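# Raise the bonnet until it self-supports, then release

## Task

Lift the bonnet all the way open so it remains raised with no help, then release it and pull the grippers away; if the bonnet only stays up because the robot is holding it at the end, the goal is not met.

## Robot and tools

Robot: two six-joint arms, left_arm and right_arm, each ending in a two-finger parallel gripper. The names are labels only and do not match sides of any image. Bases in the scene frame: left_arm at (-0.015, +0.255, 0) m, quat_wxyz (+0.997, 0, 0, -0.079); right_arm at (+0.045, -0.262, 0) m, quat_wxyz (+0.995, 0, 0, -0.102).

Frame: a single scene frame for both arms. Origin on the tabletop midway between the arms, +x out over the table, +z up, left_arm on the +y side. All positions are metres, orientations are quaternions written w first. Gripper axes: fingers extend along the gripper's +z, and they close and open along its y. The reported end_effector_position is the spot between the pads, roughly 5 mm short of the fingertips. Printed hand positions may be somewhat off, more so at long reach.

Row layout (shared by execute_actions and move): one flat list of 16 numbers covering both arms, even if one is idle. Order: left x, y, z, qw, qx, qy, qz, opening, then the same eight for the right. x, y, z and the quaternion are an absolute target pose for that gripper in the scene frame, not an offset. Opening ranges -1 (closed) to +1 (fully open, 0.070 m); it is a target opening, not a change. Closing from fully open needs about 1.0 s.

execute_actions(actions): a list of actions; each action is a list of up to 15 rows, one row per 1/30 s step; if fewer than 15, the final row repeats to fill the action (0.5 s each). An empty list just reports state and images. Each target must lie within 0.6 m of that gripper's current position along each of its own axes, otherwise the action is rejected for both arms; if the first action fails this against the latest state, or any action is malformed, nothing runs. Every step, the commanded pose is clipped to within 70 mm and 16 degrees of the measured pose, so distant targets need several actions; position wins over orientation when both cannot be met. To keep an orientation fixed, repeat the exact same quaternion rather than copying the drifted reported one. To hold an arm still, resend its last reported full pose and desired opening every call.

move(target, speed, blocking): target is one 16-number row as above (absolute poses). Both grippers travel straight lines that finish together, lasting 0.5 to 10 s (cut off at 10 s). speed is top path speed in m/s, 0.002 to 0.5, default 0.25; rotation is capped at twice that in rad/s. Openings are applied at the start. No obstacle avoidance, including against the other arm; grippers may lag, wander or overshoot speed near full stretch. Faster contact and targets set deeper past a surface push harder. The result adds a move: line with the ending (done, off_target, moving, held, fault), limits that acted (paced = pose clipped; held = steps blocked, after which the arm may jump quickly), and each gripper's distance to its pose. If only one arm is named, the other finished. blocking=false returns after 0.5 s while motion continues; then use wait or stop before sending new rows or moves.

wait(seconds): 0 to 10; lets time run with last commands held; returns early if a running move ends. stop(): brakes a running move (needs stopping distance; fingers keep moving). zoom_image(camera, region): region [x0, y0, x1, y1] in image pixels, at most 504x504, from cam_head_left, cam_head_right, cam_high, cam_low, cam_left_wrist or cam_right_wrist (all 896x504). show_instructions shows reference images; read_manual gives URDF licences. finished_scene(scene) ends the scene irreversibly and reports success.

Results: per-arm pose line, Hand target (the pose the controller now steers toward), grip_measured on the command scale (last Joint positions entry is opening in metres; each reading may be off about 1 mm). Commanding about 0.04 below grip_measured grips firmly. A pose unreachable line means the clearance check altered or blocked that arm's command.

Joint ranges (rad): waist -2.618 to 2.618, shoulder 0 to 3.140, elbow -2.967 to 0, forearm roll -1.745 to 1.745, wrist pitch -1.220 to 1.220, wrist roll -2.094 to 2.094. Load limits: 20.2 N m for waist, shoulder, elbow; 7.04 N m for the three wrist joints, whose motors really give only about 4 N m. Hitting a load limit freezes the arm for 10 s and drops the rest of the call. Sustained holding heats motors: warning at 65 °C, at 80 °C the arm stops holding and falls.

Avoid: arms colliding or pressing on each other, slamming or shoving the bonnet hard, anything leaving the table, and ending while the robot still supports the bonnet. Open the grippers and withdraw before finishing.

Each tool is called after "Request:" as name(argument=value, ...), one argument or row to a line, values as JSON.

## Session

Request:
show_instructions(
)

Request:
execute_actions(
  actions=[],
)

Reference images for this scene: manual page 1, manual page 2, manual page 3, manual page 4, manual page 5, manual page 6, manual page 7, manual page 8.

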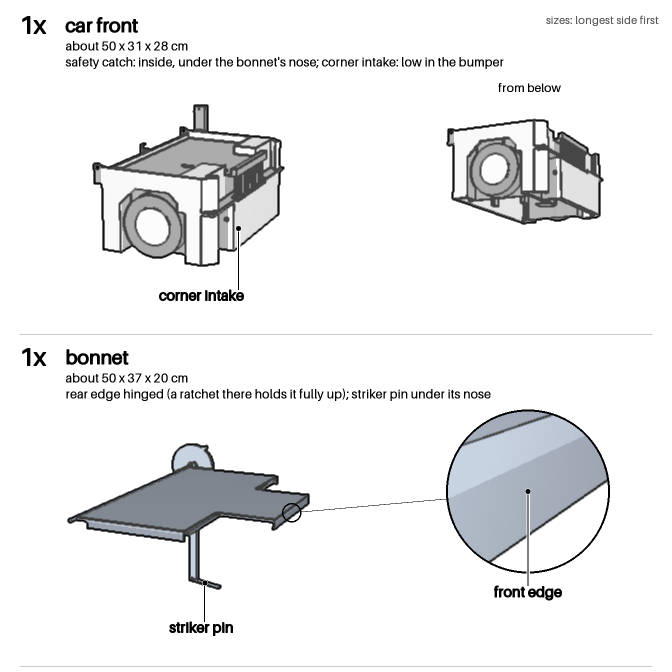

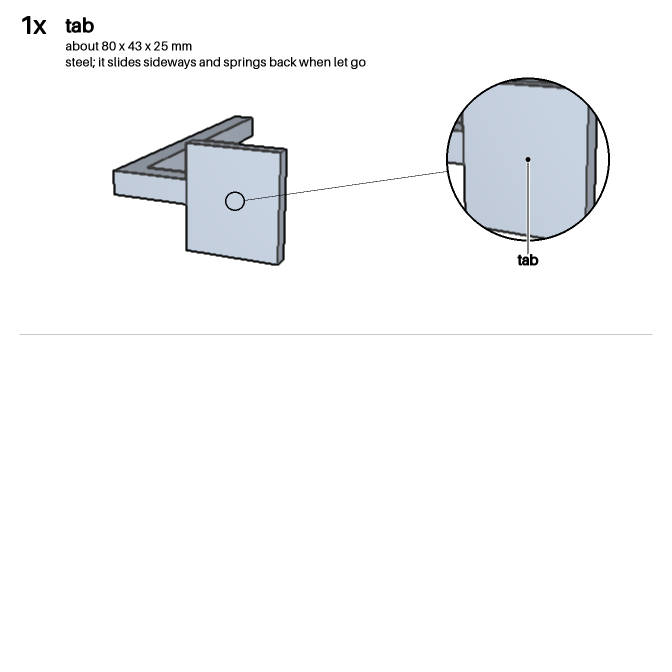

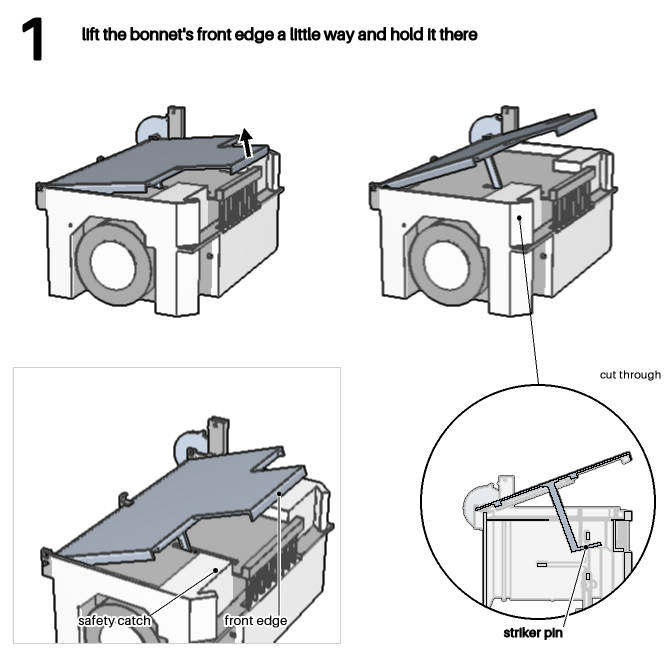

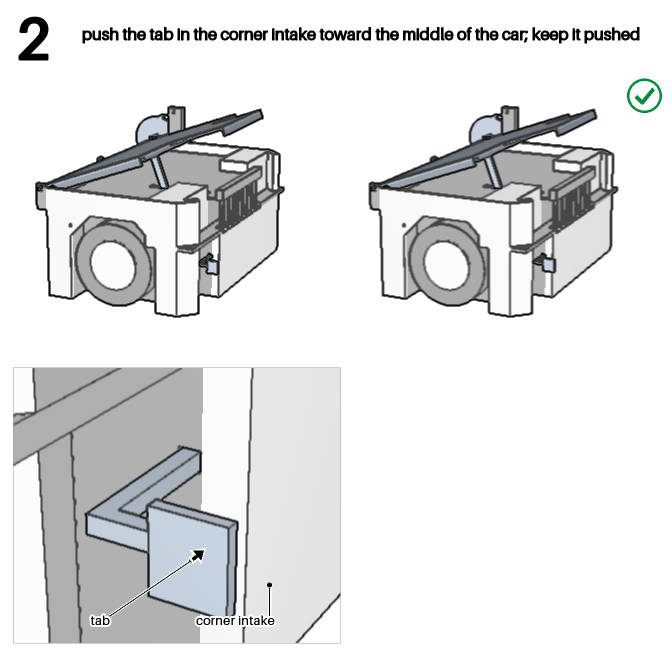

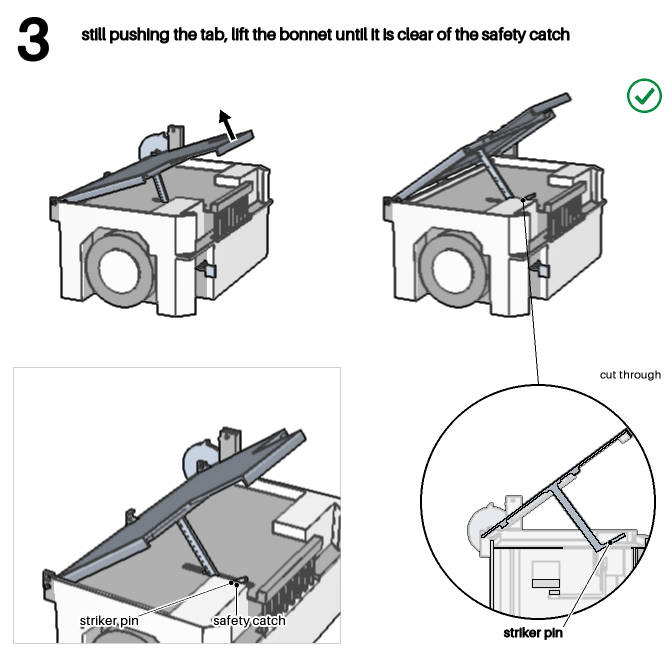

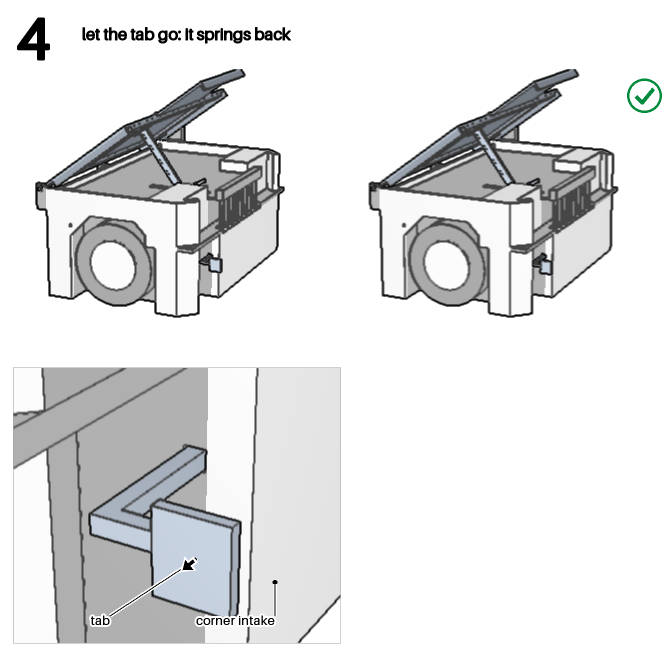

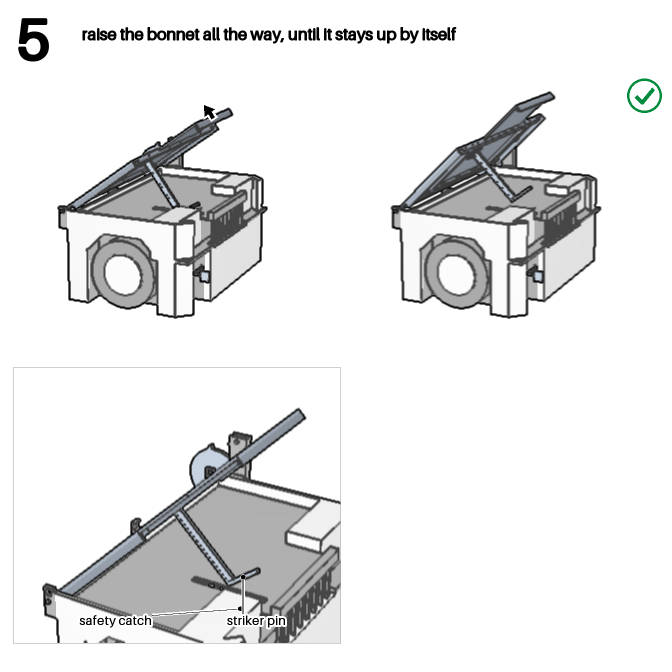

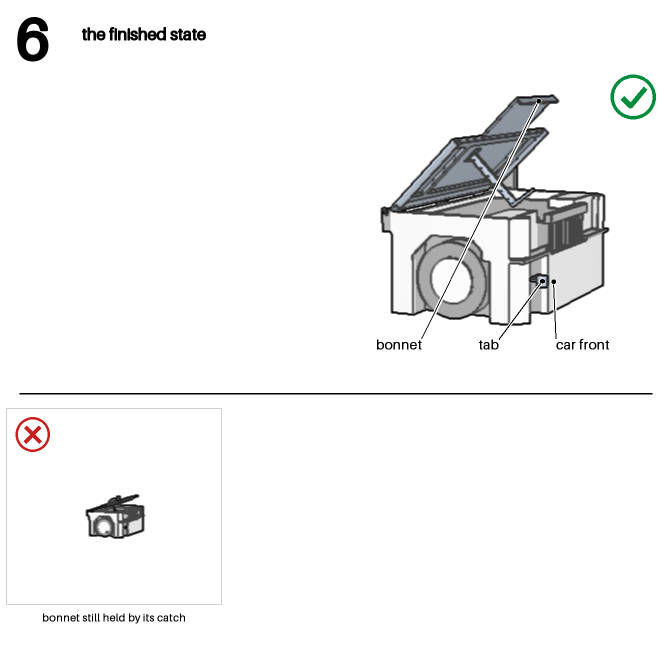

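Scene clock: 0.00 s.
left_arm: end_effector_position=(+0.2907, +0.6456, +0.2955) grip_measured=+1.00 end_effector_quat_wxyz=(-0.516, +0.512, -0.577, -0.373) | right_arm: end_effector_position=(+0.2091, -0.6748, +0.2609) grip_measured=+0.98 end_effector_quat_wxyz=(+0.407, +0.906, +0.039, +0.110)
Joint positions: left_arm=[ 0.76   1.681 -1.258  1.657  0.734 -1.961  0.07 ] | right_arm=[-0.947  1.518 -1.331 -0.15   0.609  1.987  0.069]
Hand target (left_arm): +0.291, +0.646, +0.295; +0.516, -0.512, +0.577, +0.373
Hand target (right_arm): +0.209, -0.675, +0.261; +0.407, +0.906, +0.039, +0.110
camera_calibration (this result's frames):
cam_left_wrist: T_world_to_cam=[[0.970641, -0.221048, 0.0948323, -0.170761], [-0.0907284, -0.701608, -0.706764, 0.685076], [0.222764, 0.67741, -0.701065, -0.169233], [0, 0, 0, 1]] pos_world=[0.265602, 0.557548, 0.381737]
cam_right_wrist: T_world_to_cam=[[0.014593, 0.666353, -0.745494, 0.640021], [0.678248, 0.541226, 0.497046, 0.0904731], [0.734688, -0.512883, -0.444054, -0.266149], [0, 0, 0, 1]] pos_world=[0.124834, -0.611949, 0.313978]

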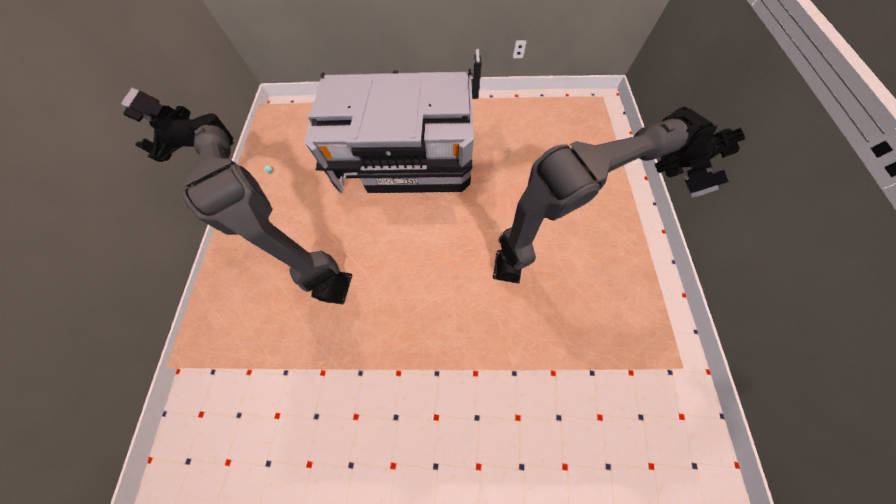

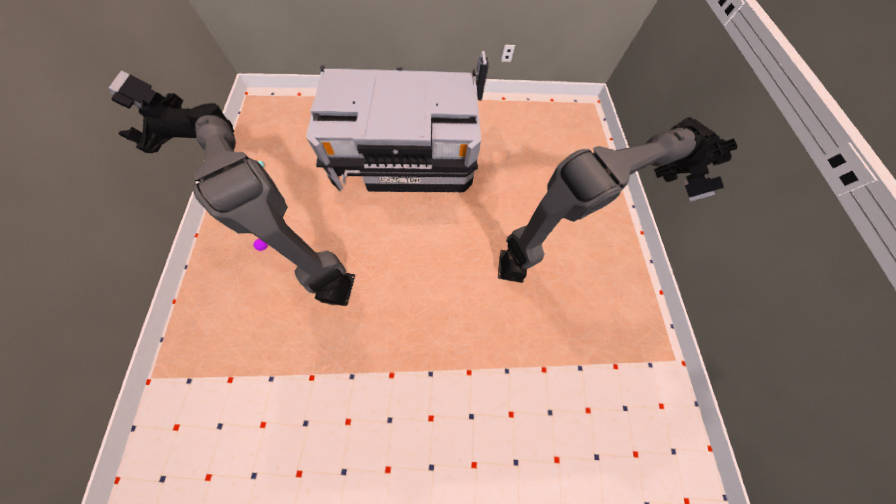

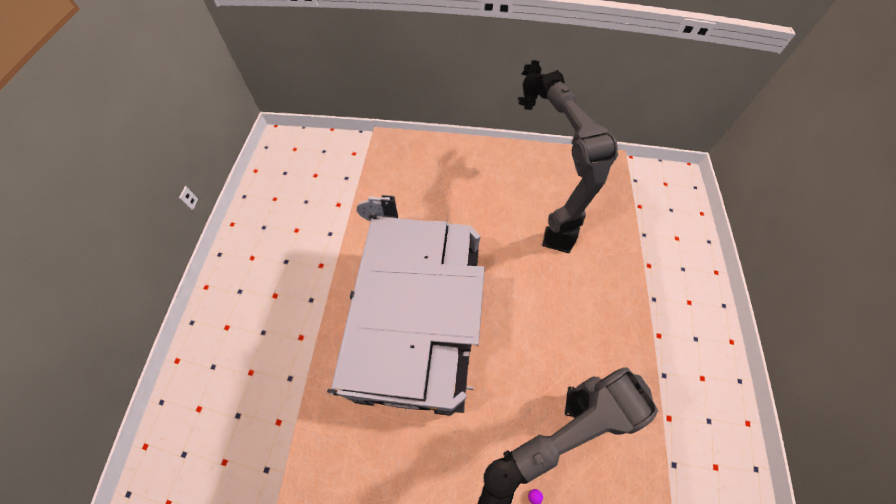

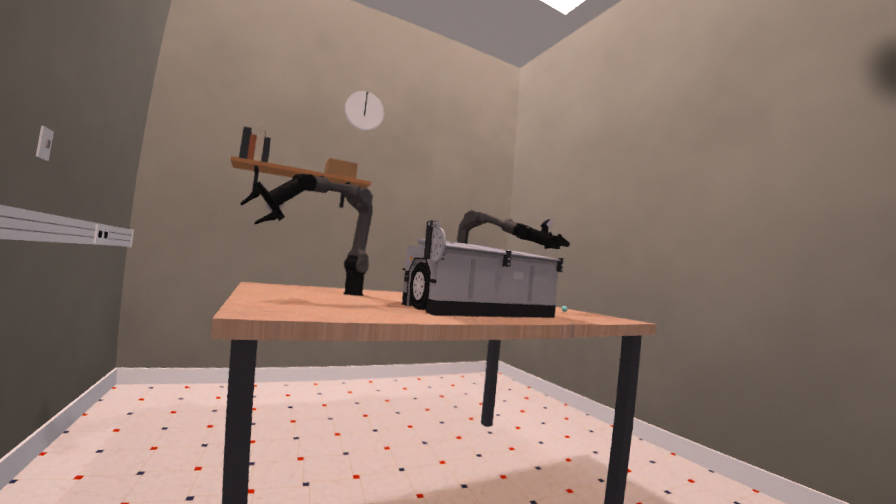

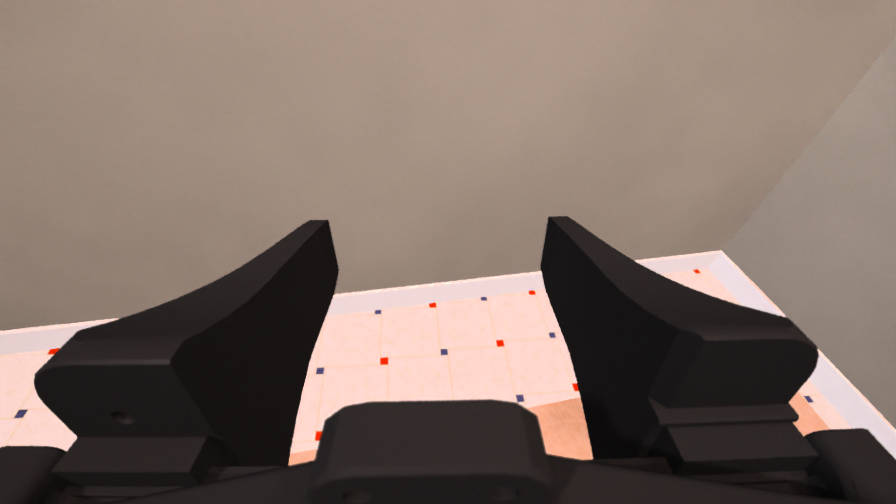

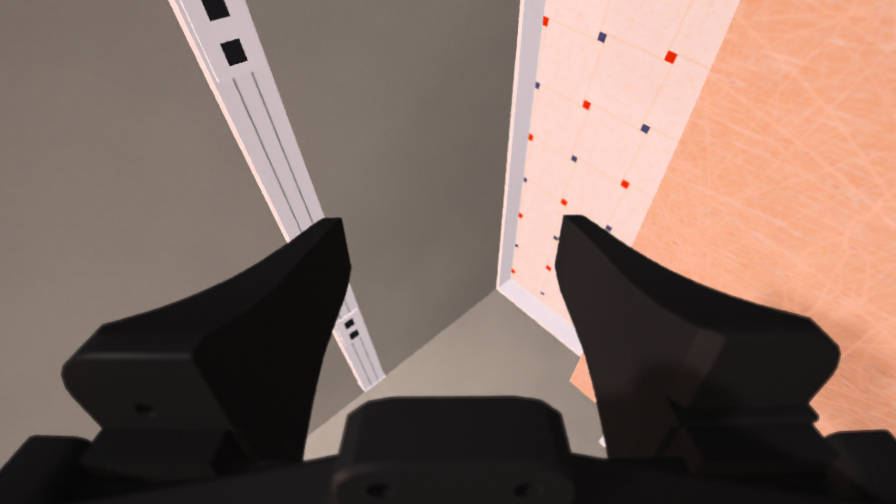

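Request:
zoom_image(
  camera="cam_high",
  region=[300, 180, 552, 432],
)

Region (300, 180, 552, 432) of cam_high's 896x504 image, scaled by 2.000, with more detail than that image has.

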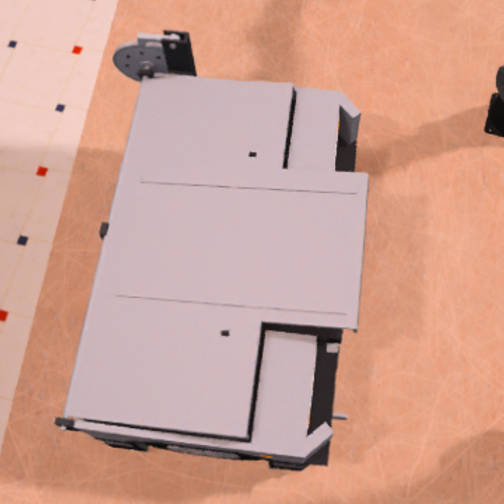

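Request:
move(
  target=[0.27,0.45,0.25,0.327,-0.274,0.899,0.100,-1,0.36,-0.30,0.34,0.375,0.648,0.573,0.331,1],
  speed=0.35,
)

Request:
move(
  target=[0.245,0.285,0.17,0.422,-0.053,0.905,0.025,-1,0.235,-0.058,0.30,0.183,0.317,0.806,0.465,1],
  speed=0.35,
)

Request:
move(
  target=[0.262,0.283,0.075,0.498,0.0755,0.863,-0.0436,-1,0.255,-0.037,0.25,0.235,0.280,0.713,0.599,1],
  speed=0.2,
)

Scene clock: 3.20 s.
left_arm: end_effector_position=(+0.2694, +0.4476, +0.2507) grip_measured=-0.98 end_effector_quat_wxyz=(+0.323, -0.271, +0.902, +0.096) | right_arm: end_effector_position=(+0.3565, -0.2996, +0.3399) grip_measured=+0.98 end_effector_quat_wxyz=(+0.375, +0.649, +0.576, +0.327)
Joint positions: left_arm=[ 0.761  1.264 -1.162 -0.019  0.87   0.026  0.001] | right_arm=[ 0.092  1.002 -1.111 -0.02   0.726  1.585  0.069]
Hand target (left_arm): +0.270, +0.448, +0.250; +0.323, -0.271, +0.902, +0.096
Hand target (right_arm): +0.356, -0.300, +0.340; +0.375, +0.649, +0.576, +0.327
Off the commanded pose (left_arm): 0.003 m, 1 deg.
Off the commanded pose (right_arm): 0.004 m, 1 deg.
move: off_target (right_arm)
camera_calibration (this result's frames):
cam_left_wrist: T_world_to_cam=[[0.535089, -0.844666, 0.0147978, 0.226911], [-0.840135, -0.533892, -0.0955622, 0.486187], [0.0886186, 0.038702, -0.995313, 0.334046], [0, 0, 0, 1]] pos_world=[0.257442, 0.438308, 0.375584]
cam_right_wrist: T_world_to_cam=[[-0.504562, 0.0520158, -0.861807, 0.487308], [-0.376367, 0.885097, 0.273773, 0.30302], [0.777023, 0.462491, -0.427009, 0.124401], [0, 0, 0, 1]] pos_world=[0.263261, -0.351084, 0.390127]

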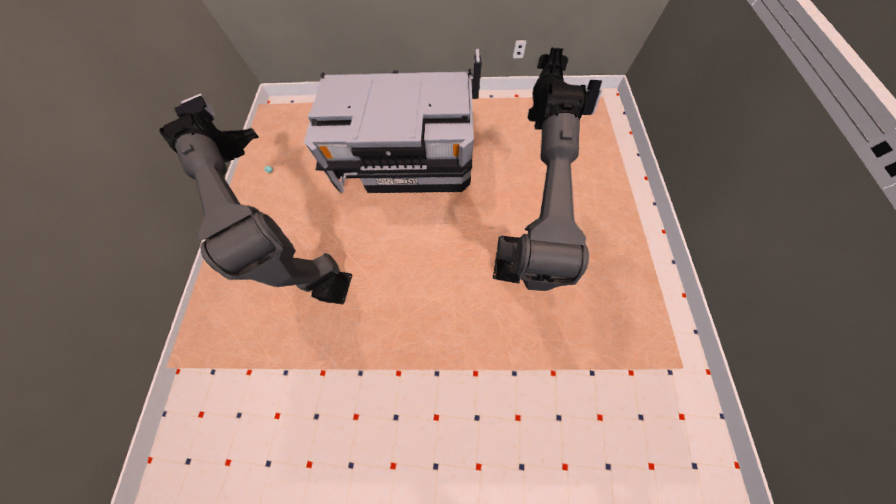

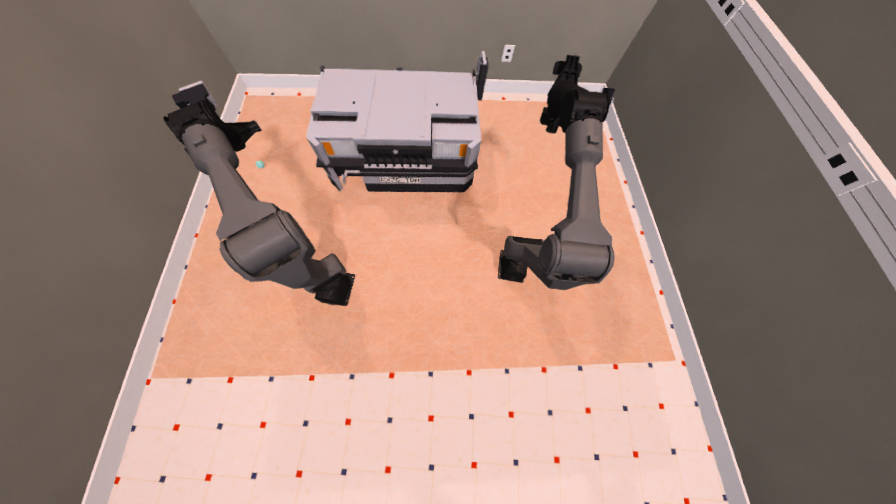

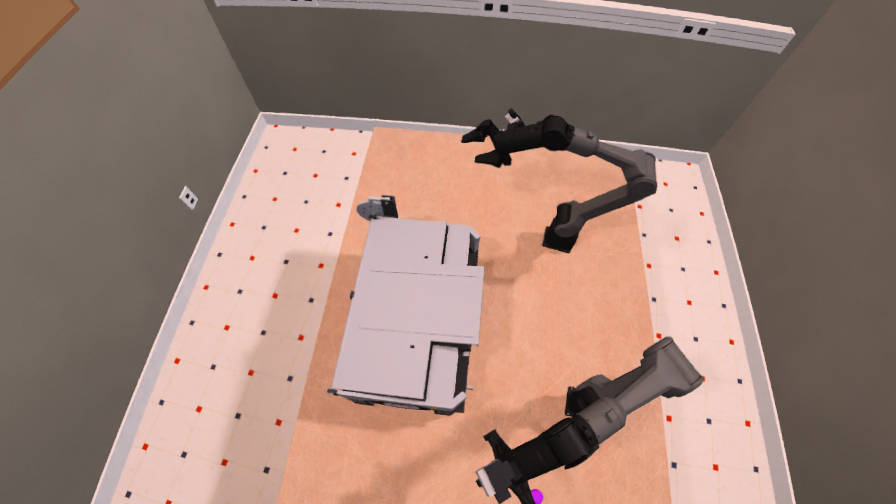

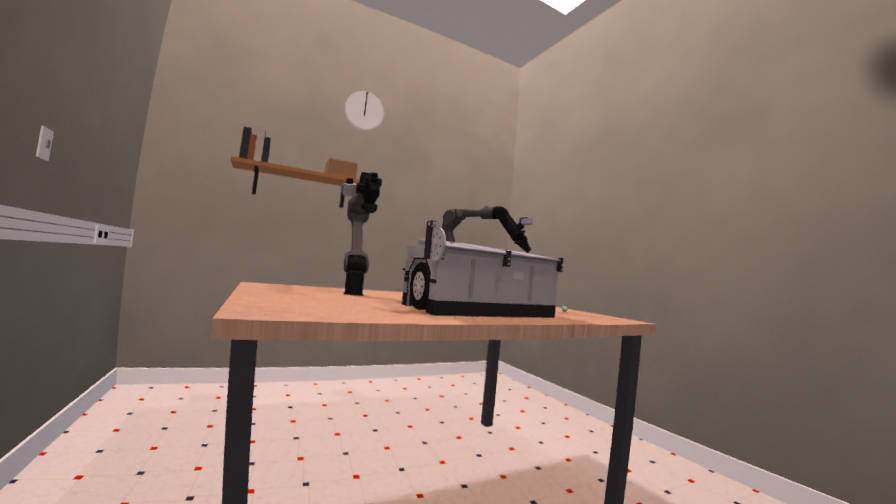

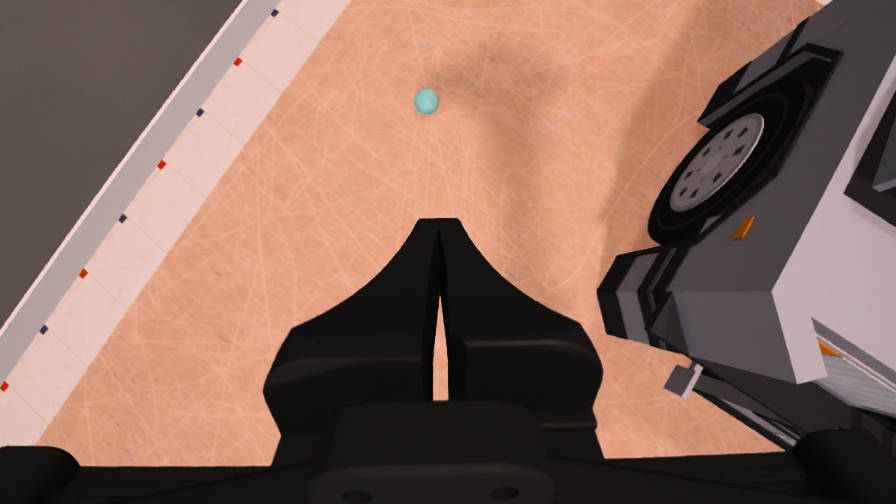

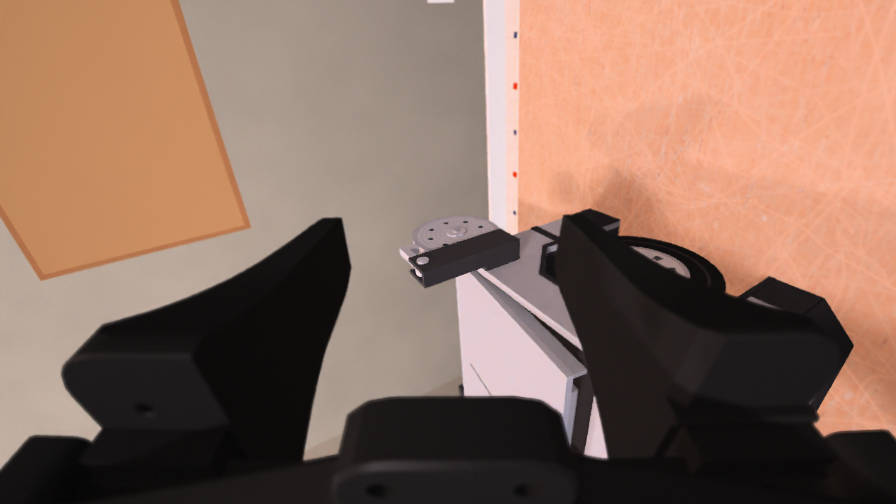

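Scene clock: 5.00 s.
left_arm: end_effector_position=(+0.2422, +0.2863, +0.1702) grip_measured=-0.98 end_effector_quat_wxyz=(+0.419, -0.052, +0.906, +0.029) | right_arm: end_effector_position=(+0.2326, -0.0596, +0.2996) grip_measured=+0.98 end_effector_quat_wxyz=(+0.185, +0.316, +0.808, +0.461)
Joint positions: left_arm=[ 0.263  0.85  -0.489  0.041  0.431 -0.039  0.001] | right_arm=[ 1.043  0.833 -0.875 -0.033  0.662  1.6    0.069]
Hand target (left_arm): +0.242, +0.286, +0.170; +0.418, -0.052, +0.906, +0.029
Hand target (right_arm): +0.232, -0.060, +0.300; +0.185, +0.316, +0.808, +0.461
Off the commanded pose (left_arm): 0.003 m, 1 deg.
Off the commanded pose (right_arm): 0.003 m, 1 deg.
move: done
camera_calibration (this result's frames):
cam_left_wrist: T_world_to_cam=[[0.0980023, -0.995186, -0.000606312, 0.258034], [-0.957939, -0.0941692, -0.271082, 0.301982], [0.269719, 0.0271474, -0.962556, 0.216439], [0, 0, 0, 1]] pos_world=[0.205615, 0.279353, 0.290353]
cam_right_wrist: T_world_to_cam=[[-0.339273, -0.378751, -0.86107, 0.313233], [-0.93719, 0.214955, 0.274716, 0.145212], [0.0810425, 0.90019, -0.427891, 0.280715], [0, 0, 0, 1]] pos_world=[0.219613, -0.165274, 0.349939]

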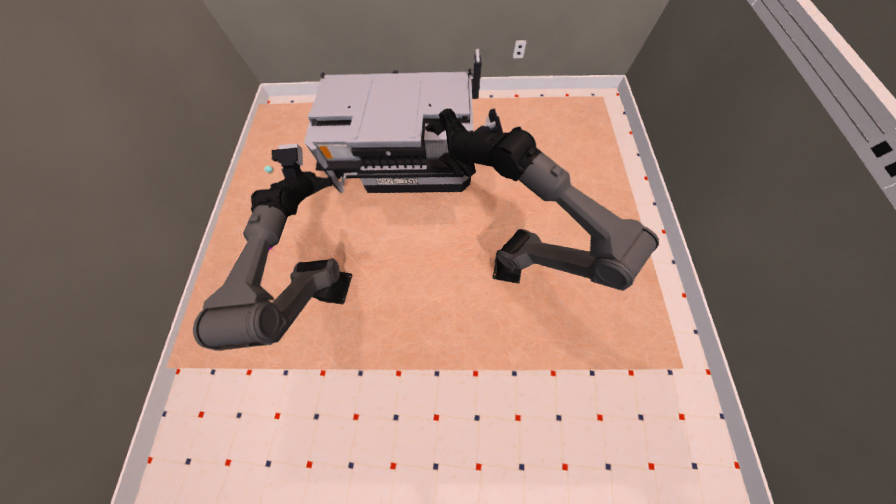

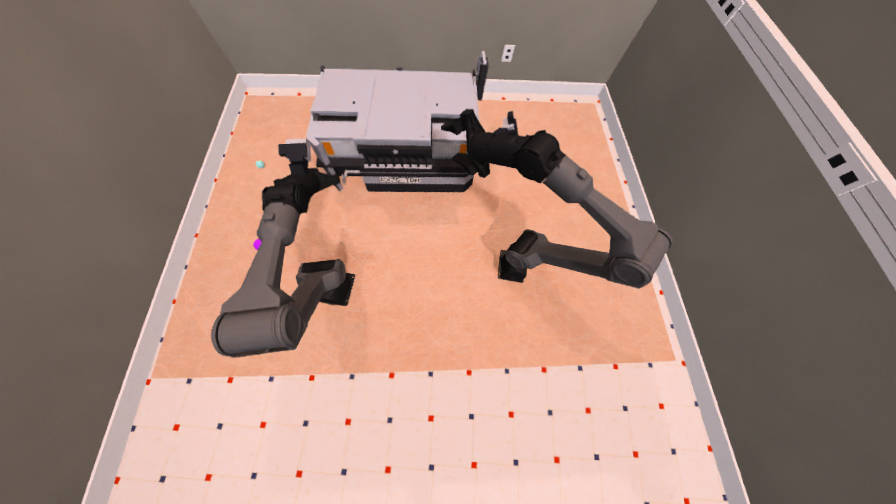

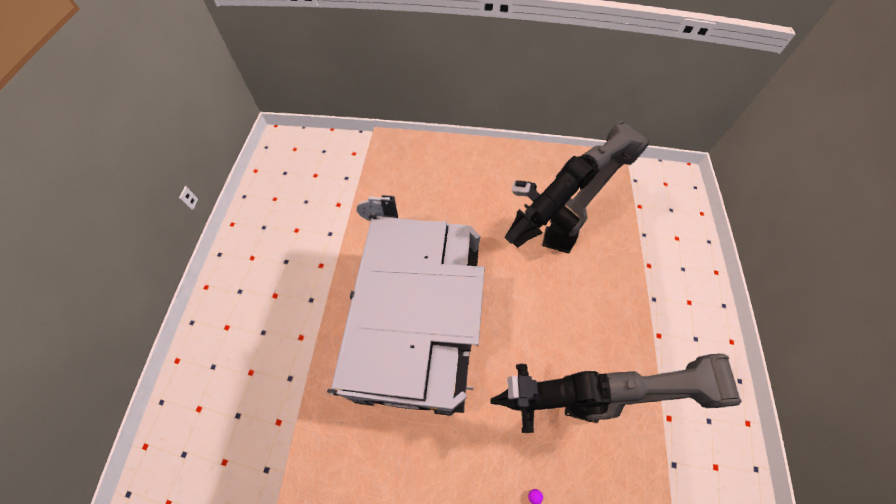

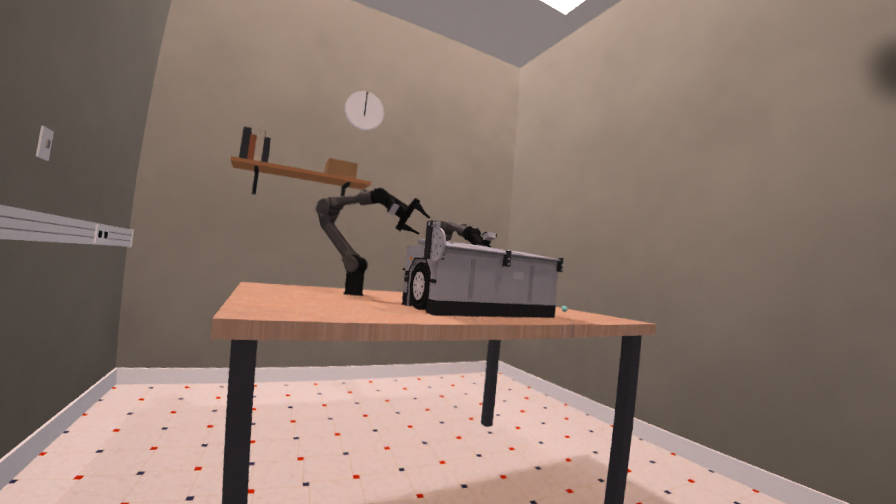

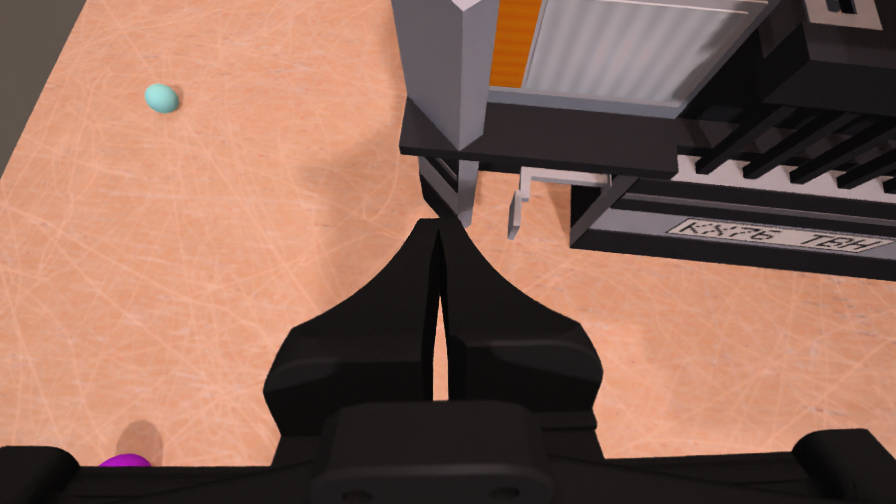

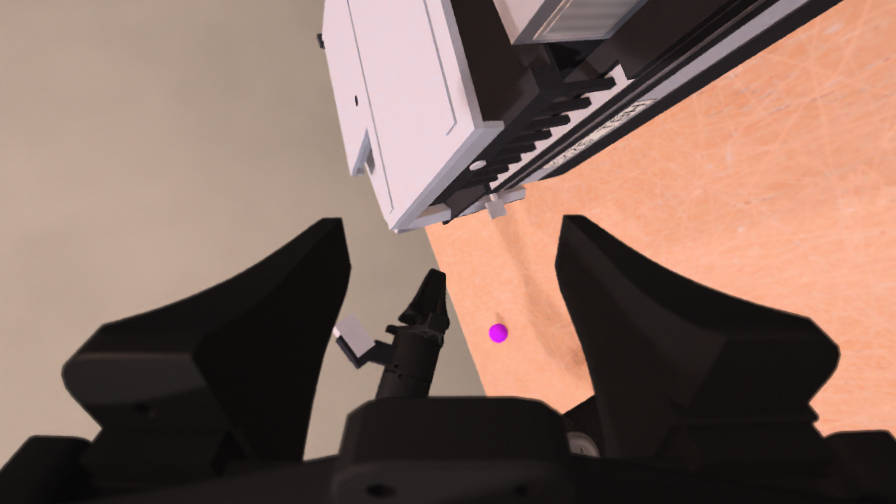

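Scene clock: 7.17 s.
left_arm: end_effector_position=(+0.2619, +0.2847, +0.0764) grip_measured=-0.98 end_effector_quat_wxyz=(+0.499, +0.073, +0.862, -0.040) | right_arm: end_effector_position=(+0.2545, -0.0373, +0.2496) grip_measured=+0.98 end_effector_quat_wxyz=(+0.234, +0.280, +0.713, +0.599)
Joint positions: left_arm=[ 0.767  1.383 -0.139  1.026 -0.788 -0.404  0.001] | right_arm=[ 1.018  0.874 -0.392 -0.04  -0.222  1.609  0.069]
Hand target (left_arm): +0.262, +0.285, +0.076; +0.499, +0.073, +0.862, -0.040
Hand target (right_arm): +0.254, -0.037, +0.250; +0.235, +0.280, +0.713, +0.599
Off the commanded pose (left_arm): 0.002 m, 1 deg.
Off the commanded pose (right_arm): 0.001 m, 0 deg.
move: done
camera_calibration (this result's frames):
cam_left_wrist: T_world_to_cam=[[-0.188011, -0.982166, 0.00153783, 0.325485], [-0.880922, 0.167937, -0.442462, 0.213599], [0.434313, -0.0845422, -0.896786, 0.104562], [0, 0, 0, 1]] pos_world=[0.203946, 0.292649, 0.187778]
cam_right_wrist: T_world_to_cam=[[-0.116605, -0.129909, -0.984646, 0.269565], [-0.982288, 0.161502, 0.0950177, 0.229001], [0.146678, 0.978285, -0.14644, 0.153413], [0, 0, 0, 1]] pos_world=[0.233875, -0.152047, 0.266132]

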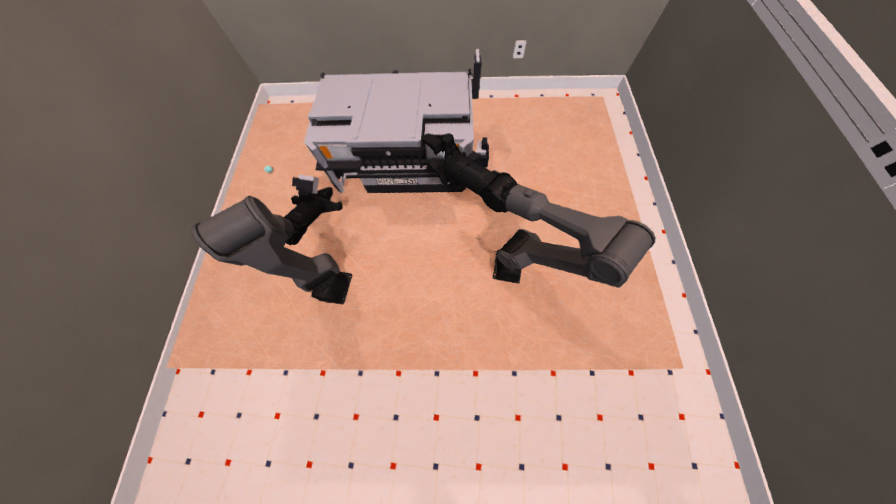

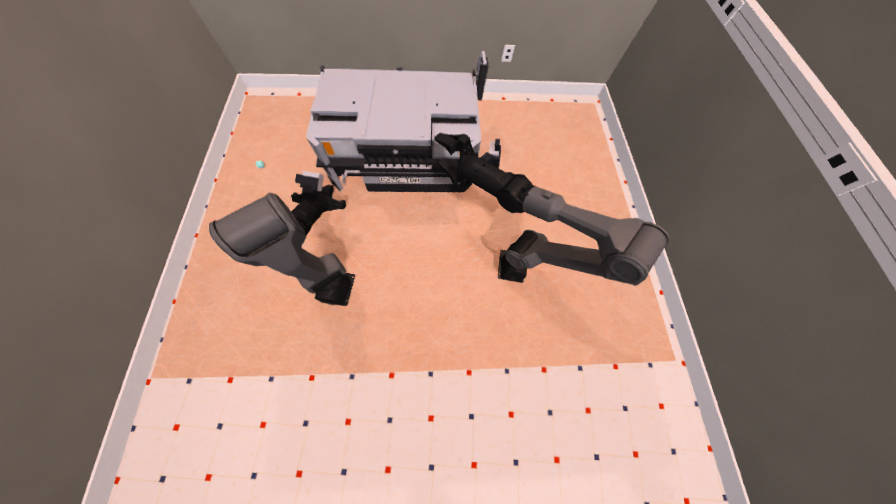

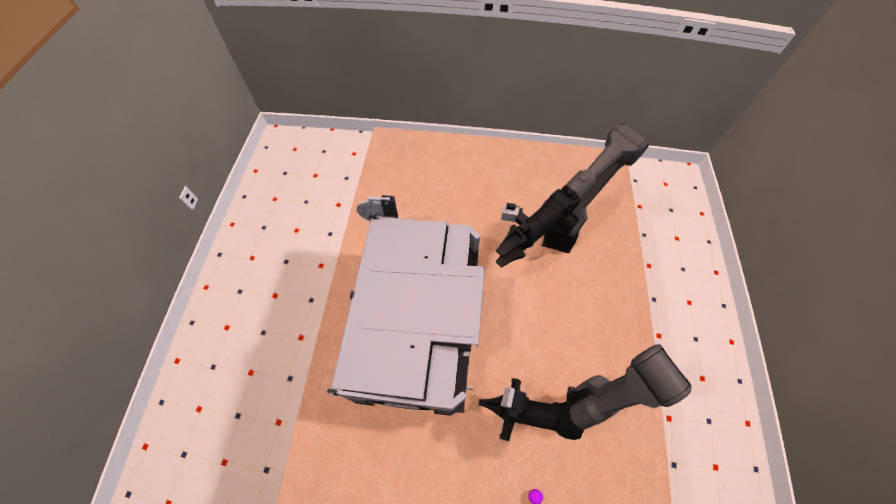

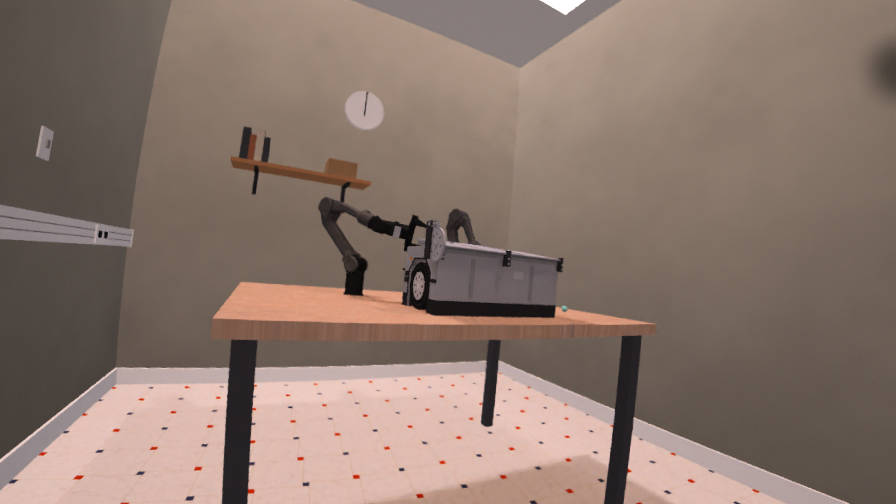

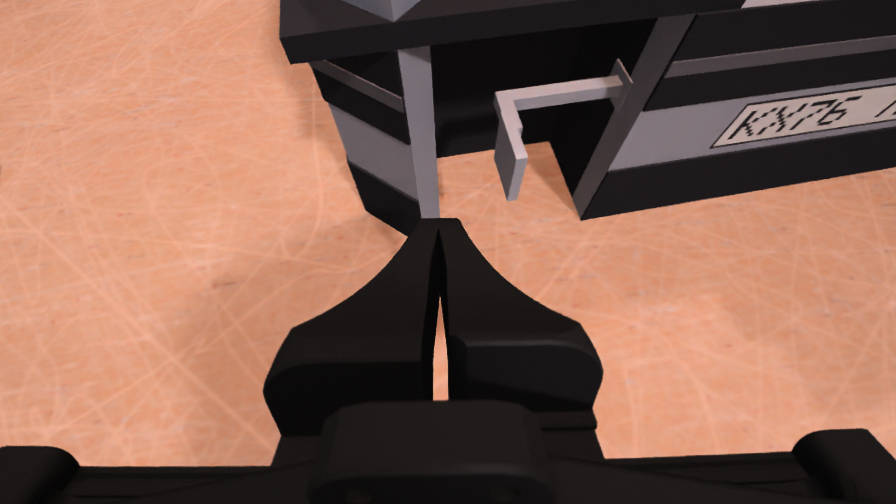

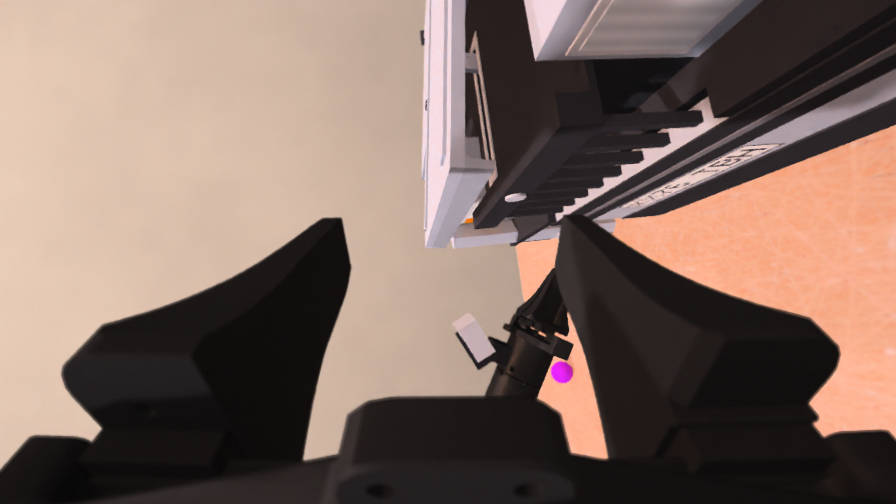

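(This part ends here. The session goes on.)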